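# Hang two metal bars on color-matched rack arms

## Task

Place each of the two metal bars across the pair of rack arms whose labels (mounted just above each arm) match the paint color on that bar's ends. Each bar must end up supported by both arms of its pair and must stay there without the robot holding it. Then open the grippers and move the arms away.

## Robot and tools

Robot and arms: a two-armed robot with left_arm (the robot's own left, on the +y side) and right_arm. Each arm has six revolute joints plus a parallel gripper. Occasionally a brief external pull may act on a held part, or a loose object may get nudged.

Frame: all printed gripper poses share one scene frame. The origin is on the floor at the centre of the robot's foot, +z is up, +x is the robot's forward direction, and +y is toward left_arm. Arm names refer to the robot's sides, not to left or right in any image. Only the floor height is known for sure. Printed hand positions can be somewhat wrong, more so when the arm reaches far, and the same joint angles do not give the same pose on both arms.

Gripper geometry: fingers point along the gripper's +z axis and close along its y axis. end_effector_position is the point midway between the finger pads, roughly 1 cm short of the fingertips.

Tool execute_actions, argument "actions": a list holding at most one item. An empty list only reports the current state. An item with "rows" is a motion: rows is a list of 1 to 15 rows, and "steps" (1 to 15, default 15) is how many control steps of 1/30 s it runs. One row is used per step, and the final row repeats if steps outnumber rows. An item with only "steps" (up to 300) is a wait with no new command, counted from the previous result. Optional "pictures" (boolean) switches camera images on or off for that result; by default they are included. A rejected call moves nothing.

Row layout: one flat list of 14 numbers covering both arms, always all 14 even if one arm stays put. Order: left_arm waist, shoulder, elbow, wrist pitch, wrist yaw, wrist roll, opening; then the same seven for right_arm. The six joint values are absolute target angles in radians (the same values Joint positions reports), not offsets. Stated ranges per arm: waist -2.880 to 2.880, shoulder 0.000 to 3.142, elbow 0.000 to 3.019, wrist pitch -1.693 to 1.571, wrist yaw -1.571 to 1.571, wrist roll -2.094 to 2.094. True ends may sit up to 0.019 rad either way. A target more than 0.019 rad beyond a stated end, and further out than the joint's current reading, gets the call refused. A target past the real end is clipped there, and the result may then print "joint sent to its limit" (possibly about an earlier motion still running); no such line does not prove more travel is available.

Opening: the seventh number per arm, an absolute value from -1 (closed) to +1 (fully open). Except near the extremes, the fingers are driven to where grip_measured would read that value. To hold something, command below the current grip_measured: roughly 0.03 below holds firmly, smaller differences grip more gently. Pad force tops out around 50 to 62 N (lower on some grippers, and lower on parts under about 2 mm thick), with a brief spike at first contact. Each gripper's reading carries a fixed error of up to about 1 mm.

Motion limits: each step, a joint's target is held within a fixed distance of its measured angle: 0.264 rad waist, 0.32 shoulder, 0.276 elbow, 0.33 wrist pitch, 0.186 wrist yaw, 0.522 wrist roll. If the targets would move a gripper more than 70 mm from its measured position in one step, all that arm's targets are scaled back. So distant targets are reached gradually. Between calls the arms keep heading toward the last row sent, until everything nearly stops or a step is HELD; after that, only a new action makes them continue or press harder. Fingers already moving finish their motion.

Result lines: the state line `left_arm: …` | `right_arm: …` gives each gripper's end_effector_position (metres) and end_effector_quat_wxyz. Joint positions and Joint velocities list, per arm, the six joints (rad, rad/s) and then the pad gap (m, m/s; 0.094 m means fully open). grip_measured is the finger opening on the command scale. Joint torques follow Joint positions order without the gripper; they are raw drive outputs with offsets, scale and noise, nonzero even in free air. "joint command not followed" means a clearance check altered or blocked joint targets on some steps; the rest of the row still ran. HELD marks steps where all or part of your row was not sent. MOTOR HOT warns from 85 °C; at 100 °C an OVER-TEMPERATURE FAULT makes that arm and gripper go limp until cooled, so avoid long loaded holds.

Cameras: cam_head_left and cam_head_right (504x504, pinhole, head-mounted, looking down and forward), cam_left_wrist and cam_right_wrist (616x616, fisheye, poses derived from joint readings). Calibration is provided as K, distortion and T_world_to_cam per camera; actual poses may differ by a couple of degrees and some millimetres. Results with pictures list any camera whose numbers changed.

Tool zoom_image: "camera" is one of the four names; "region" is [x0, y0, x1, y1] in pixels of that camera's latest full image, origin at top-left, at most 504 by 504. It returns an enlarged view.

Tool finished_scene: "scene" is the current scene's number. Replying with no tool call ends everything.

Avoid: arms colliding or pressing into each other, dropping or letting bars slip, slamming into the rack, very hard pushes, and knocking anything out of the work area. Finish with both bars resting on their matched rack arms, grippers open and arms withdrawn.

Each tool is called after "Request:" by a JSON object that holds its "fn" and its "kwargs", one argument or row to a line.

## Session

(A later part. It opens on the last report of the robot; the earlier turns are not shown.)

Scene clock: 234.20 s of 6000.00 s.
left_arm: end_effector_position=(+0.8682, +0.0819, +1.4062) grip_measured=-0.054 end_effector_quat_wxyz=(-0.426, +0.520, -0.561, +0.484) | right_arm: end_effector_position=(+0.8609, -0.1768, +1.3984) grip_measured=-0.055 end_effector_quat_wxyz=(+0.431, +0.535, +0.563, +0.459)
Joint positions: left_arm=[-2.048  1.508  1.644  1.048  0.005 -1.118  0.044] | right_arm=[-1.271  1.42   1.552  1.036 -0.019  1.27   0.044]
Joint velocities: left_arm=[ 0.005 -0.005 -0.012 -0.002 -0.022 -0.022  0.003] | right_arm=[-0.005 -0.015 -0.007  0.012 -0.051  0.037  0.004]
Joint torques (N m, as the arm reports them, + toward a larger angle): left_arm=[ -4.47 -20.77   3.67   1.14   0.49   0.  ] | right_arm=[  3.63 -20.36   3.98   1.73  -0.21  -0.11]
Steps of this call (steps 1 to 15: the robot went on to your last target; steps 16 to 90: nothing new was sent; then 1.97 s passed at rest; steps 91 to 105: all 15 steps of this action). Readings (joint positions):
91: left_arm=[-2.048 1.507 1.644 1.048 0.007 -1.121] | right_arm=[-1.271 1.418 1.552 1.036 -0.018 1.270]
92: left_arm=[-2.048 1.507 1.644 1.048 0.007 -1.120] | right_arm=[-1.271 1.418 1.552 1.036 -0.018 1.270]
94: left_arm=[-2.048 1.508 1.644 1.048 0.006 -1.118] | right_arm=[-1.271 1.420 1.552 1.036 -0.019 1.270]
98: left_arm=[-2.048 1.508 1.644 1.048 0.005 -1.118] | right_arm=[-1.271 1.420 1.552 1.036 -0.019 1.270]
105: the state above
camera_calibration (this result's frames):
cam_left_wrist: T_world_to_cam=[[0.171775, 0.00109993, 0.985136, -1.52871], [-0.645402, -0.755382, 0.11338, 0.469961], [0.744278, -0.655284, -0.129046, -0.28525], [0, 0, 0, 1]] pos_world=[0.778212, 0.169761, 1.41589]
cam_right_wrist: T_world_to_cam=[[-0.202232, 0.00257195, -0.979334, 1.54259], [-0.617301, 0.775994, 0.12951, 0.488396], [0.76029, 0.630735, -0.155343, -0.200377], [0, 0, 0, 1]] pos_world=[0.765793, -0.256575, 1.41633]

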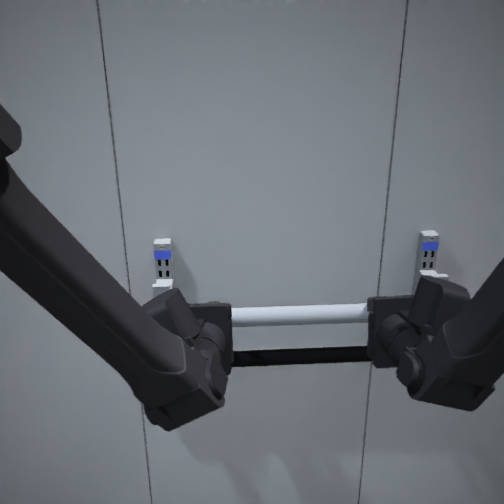

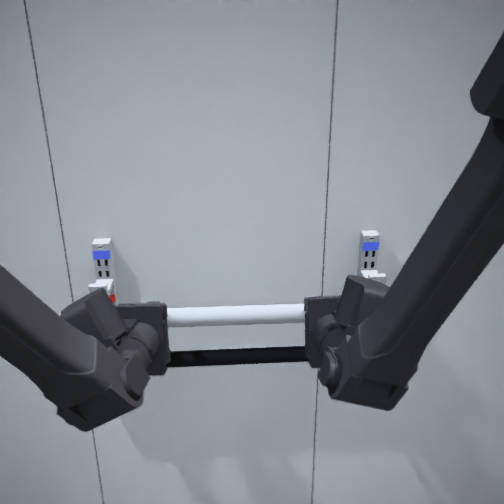

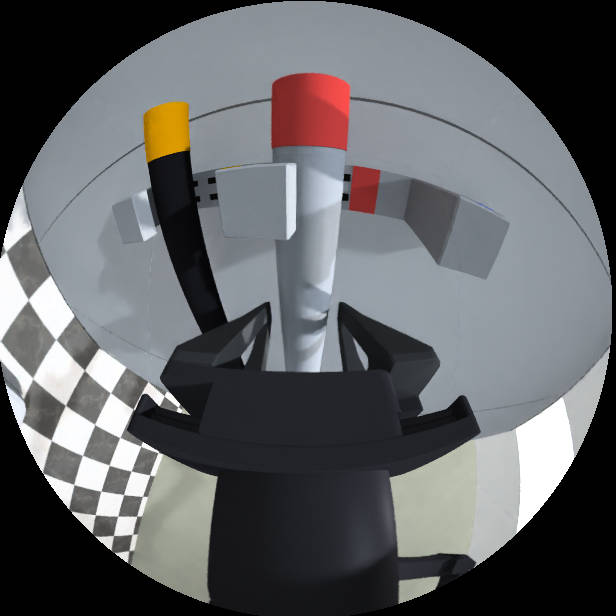

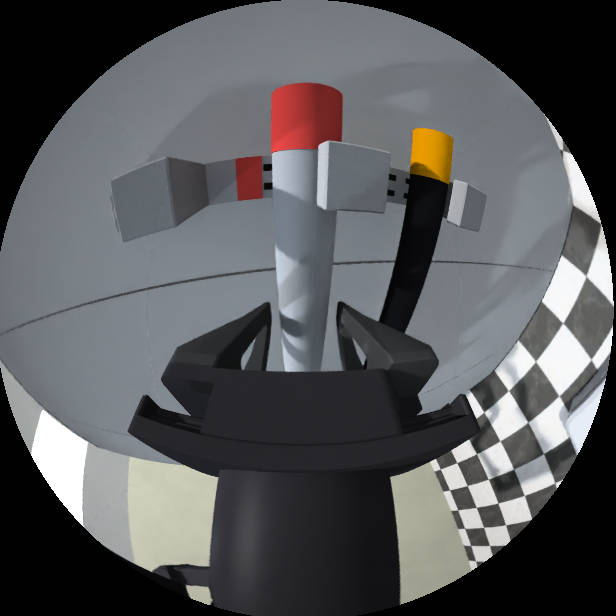

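Request:
{"fn": "execute_actions", "kwargs": {
  "actions": [
    {"rows":[[-2.048,1.495,1.648,1.06,0.005,-1.121,0.1,-1.271,1.402,1.556,1.048,-0.015,1.27,0.1],[-2.048,1.487,1.64,1.072,0.005,-1.121,0.1,-1.271,1.396,1.548,1.056,-0.015,1.27,0.1],[-2.048,1.484,1.628,1.082,0.005,-1.121,0.1,-1.271,1.393,1.537,1.065,-0.015,1.27,0.1],[-2.048,1.481,1.613,1.094,0.005,-1.121,0.1,-1.271,1.39,1.523,1.076,-0.015,1.27,0.1],[-2.048,1.478,1.596,1.108,0.005,-1.121,0.1,-1.271,1.387,1.507,1.089,-0.015,1.27,0.1],[-2.048,1.474,1.578,1.123,0.005,-1.121,0.1,-1.271,1.384,1.49,1.103,-0.015,1.27,0.1],[-2.048,1.471,1.56,1.138,0.005,-1.121,0.1,-1.271,1.38,1.473,1.117,-0.015,1.27,0.1],[-2.048,1.467,1.542,1.153,0.005,-1.121,0.1,-1.271,1.377,1.456,1.131,-0.015,1.27,0.1],[-2.048,1.464,1.524,1.168,0.005,-1.121,0.1,-1.271,1.374,1.439,1.145,-0.015,1.27,0.1],[-2.048,1.46,1.506,1.183,0.005,-1.121,0.1,-1.271,1.37,1.422,1.159,-0.015,1.27,0.1],[-2.048,1.457,1.488,1.198,0.005,-1.121,0.1,-1.271,1.367,1.405,1.173,-0.015,1.27,0.1],[-2.048,1.453,1.47,1.213,0.005,-1.121,0.1,-1.271,1.364,1.388,1.187,-0.015,1.27,0.1],[-2.048,1.45,1.452,1.228,0.005,-1.121,0.1,-1.271,1.36,1.371,1.201,-0.015,1.27,0.1],[-2.048,1.446,1.434,1.243,0.005,-1.121,0.1,-1.271,1.357,1.354,1.215,-0.015,1.27,0.1],[-2.048,1.443,1.416,1.258,0.005,-1.121,0.1,-1.271,1.354,1.337,1.229,-0.015,1.27,0.1]],"steps":15}
  ],
  "pictures": false
}}

Request:
{"fn": "execute_actions", "kwargs": {
  "actions": [
    {"rows":[[-2.04,1.435,1.39,1.27,0,-1.121,0.1,-1.275,1.347,1.315,1.24,0,1.27,0.1],[-2.03,1.425,1.365,1.28,0,-1.121,0.1,-1.28,1.338,1.29,1.25,0,1.27,0.1],[-2.015,1.412,1.34,1.29,0,-1.121,0.1,-1.29,1.326,1.265,1.26,0,1.27,0.1],[-2.0,1.398,1.315,1.3,0,-1.121,0.1,-1.3,1.313,1.24,1.27,0,1.27,0.1],[-1.98,1.383,1.29,1.3,0,-1.121,0.1,-1.31,1.3,1.215,1.275,0,1.27,0.1],[-1.96,1.368,1.265,1.3,0,-1.121,0.1,-1.32,1.287,1.19,1.275,0,1.27,0.1],[-1.94,1.353,1.24,1.3,0,-1.121,0.1,-1.33,1.274,1.165,1.275,0,1.27,0.1],[-1.92,1.338,1.215,1.3,0,-1.121,0.1,-1.34,1.261,1.14,1.275,0,1.27,0.1],[-1.9,1.323,1.19,1.3,0,-1.121,0.1,-1.35,1.248,1.115,1.275,0,1.27,0.1],[-1.88,1.308,1.165,1.3,0,-1.121,0.1,-1.36,1.235,1.09,1.275,0,1.27,0.1],[-1.86,1.293,1.14,1.3,0,-1.121,0.1,-1.37,1.222,1.065,1.275,0,1.27,0.1],[-1.845,1.28,1.118,1.3,0,-1.121,0.1,-1.38,1.21,1.045,1.275,0,1.27,0.1],[-1.83,1.27,1.1,1.3,0,-1.121,0.1,-1.385,1.2,1.03,1.275,0,1.27,0.1]],"steps":15}
  ],
  "pictures": false
}}

Request:
{"fn": "execute_actions", "kwargs": {
  "actions": [
    {"steps":8}
  ]
}}

Scene clock: 241.30 s of 6000.00 s.
left_arm: end_effector_position=(+0.8090, +0.0818, +1.4051) grip_measured=+0.097 end_effector_quat_wxyz=(-0.425, +0.520, -0.562, +0.483) | right_arm: end_effector_position=(+0.8015, -0.1744, +1.3947) grip_measured=+0.097 end_effector_quat_wxyz=(+0.428, +0.537, +0.566, +0.457)
Joint positions: left_arm=[-2.048  1.47   1.45   1.2    0.005 -1.118  0.052] | right_arm=[-1.271  1.388  1.367  1.179 -0.017  1.27   0.052]
Joint velocities: left_arm=[-0.005 -0.063 -0.545  0.418 -0.037 -0.022 -0.001] | right_arm=[-0.015 -0.063 -0.466  0.418 -0.022 -0.007  0.   ]
Joint torques (N m, as the arm reports them, + toward a larger angle): left_arm=[ -4.29 -21.17   1.77   2.06   0.42   0.01] | right_arm=[  3.41 -20.77   1.94   2.28  -0.15  -0.1 ]
Steps of this call (steps 1 to 15: the robot went on to your last target; steps 16 to 90: nothing new was sent; then 3.60 s passed at rest; steps 91 to 105: all 15 steps of this action). Readings (joint positions):
91: left_arm=[-2.048 1.508 1.644 1.048 0.005 -1.118] | right_arm=[-1.271 1.420 1.552 1.036 -0.018 1.270]
92: left_arm=[-2.048 1.508 1.644 1.048 0.005 -1.118] | right_arm=[-1.271 1.420 1.552 1.036 -0.017 1.270]
94: left_arm=[-2.048 1.506 1.638 1.053 0.005 -1.118] | right_arm=[-1.271 1.419 1.545 1.042 -0.017 1.270]
98: left_arm=[-2.048 1.490 1.580 1.098 0.005 -1.118] | right_arm=[-1.271 1.405 1.489 1.084 -0.017 1.270]
105: the state above

Scene clock: 241.80 s of 6000.00 s.
left_arm: end_effector_position=(+0.7247, +0.1961, +1.4022) grip_measured=+0.097 end_effector_quat_wxyz=(-0.448, +0.500, -0.630, +0.390) | right_arm: end_effector_position=(+0.7127, -0.2303, +1.4154) grip_measured=+0.097 end_effector_quat_wxyz=(+0.428, +0.540, +0.607, +0.396)
Joint positions: left_arm=[-1.831  1.292  1.106  1.271 -0.    -1.118  0.052] | right_arm=[-1.375  1.224  1.035  1.254 -0.     1.27   0.052]
Joint velocities: left_arm=[ 0.337 -0.308 -0.237  0.046 -0.066 -0.051  0.   ] | right_arm=[-0.151 -0.239 -0.222  0.017  0.007 -0.037  0.   ]
Joint torques (N m, as the arm reports them, + toward a larger angle): left_arm=[ -2.51 -18.9    1.48   2.12   0.34   0.01] | right_arm=[  1.71 -16.95   1.59   2.25  -0.15  -0.1 ]
Steps of this call (steps 1 to 15: all 15 steps of this action). Readings (joint positions):
1: left_arm=[-2.048 1.467 1.431 1.214 0.005 -1.118] | right_arm=[-1.271 1.386 1.349 1.193 -0.010 1.270]
2: left_arm=[-2.048 1.463 1.409 1.227 0.004 -1.118] | right_arm=[-1.271 1.382 1.329 1.205 -0.005 1.270]
4: left_arm=[-2.043 1.450 1.359 1.248 0.004 -1.118] | right_arm=[-1.273 1.369 1.283 1.226 -0.003 1.270]
8: left_arm=[-1.991 1.404 1.254 1.265 0.004 -1.118] | right_arm=[-1.298 1.323 1.180 1.247 -0.003 1.270]
15: the state above

Scene clock: 242.07 s of 6000.00 s.
left_arm: end_effector_position=(+0.7288, +0.2033, +1.4115) grip_measured=+0.097 end_effector_quat_wxyz=(-0.457, +0.496, -0.627, +0.389) | right_arm: end_effector_position=(+0.7144, -0.2331, +1.4212) grip_measured=+0.097 end_effector_quat_wxyz=(+0.432, +0.538, +0.605, +0.397)
Joint positions: left_arm=[-1.822  1.274  1.101  1.275 -0.001 -1.118  0.052] | right_arm=[-1.379  1.212  1.03   1.257 -0.     1.27   0.052]
Joint velocities: left_arm=[-0.015 -0.005 -0.012  0.007 -0.022 -0.007 -0.001] | right_arm=[ 0.005 -0.015 -0.007 -0.012 -0.051 -0.022 -0.001]
Joint torques (N m, as the arm reports them, + toward a larger angle): left_arm=[ -1.51 -18.7    0.74   2.12   0.31   0.01] | right_arm=[  1.46 -17.02   1.04   2.28  -0.16  -0.1 ]
Steps of this call (steps 1 to 8: the robot went on to your last target). Readings (joint positions):
1: left_arm=[-1.823 1.284 1.101 1.273 -0.001 -1.118] | right_arm=[-1.378 1.218 1.030 1.255 -0.000 1.270]
2: left_arm=[-1.821 1.279 1.101 1.274 -0.001 -1.118] | right_arm=[-1.379 1.215 1.030 1.256 -0.000 1.270]
4: left_arm=[-1.822 1.274 1.101 1.275 -0.001 -1.118] | right_arm=[-1.379 1.212 1.030 1.257 -0.000 1.270]
8: the state above
camera_calibration (this result's frames):
cam_left_wrist: T_world_to_cam=[[0.267782, -0.210293, 0.94025, -1.47376], [-0.628043, -0.778164, 0.00482441, 0.616267], [0.730654, -0.591809, -0.340451, 0.194237], [0, 0, 0, 1]] pos_world=[0.639768, 0.284587, 1.44886]
cam_right_wrist: T_world_to_cam=[[-0.303, -0.0973925, -0.948001, 1.53953], [-0.594389, 0.796877, 0.108112, 0.457558], [0.744911, 0.596239, -0.299343, 0.1577], [0, 0, 0, 1]] pos_world=[0.620972, -0.308706, 1.45721]

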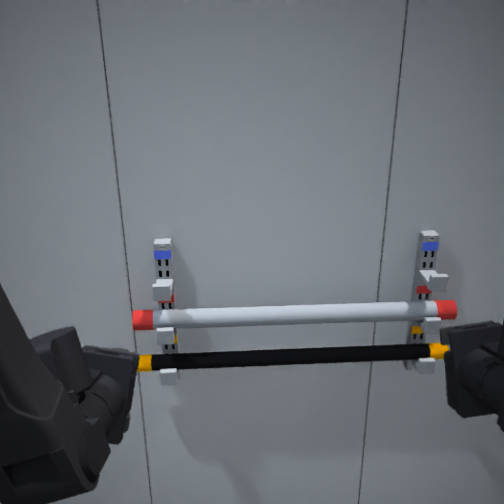

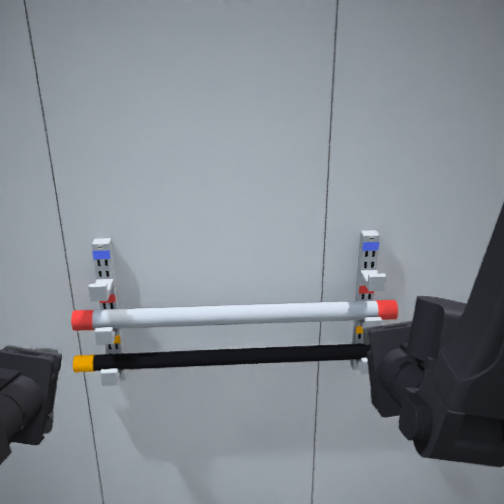

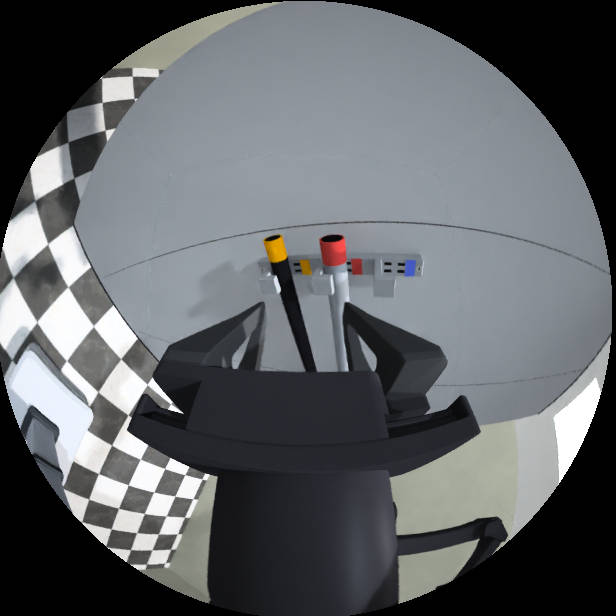

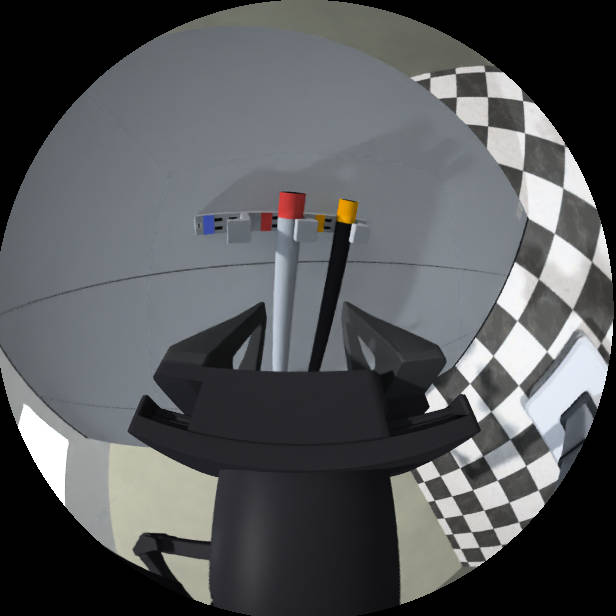

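Request:
{"fn": "finished_scene", "kwargs": {
  "scene": 1
}}

The scene is finished: the task was done.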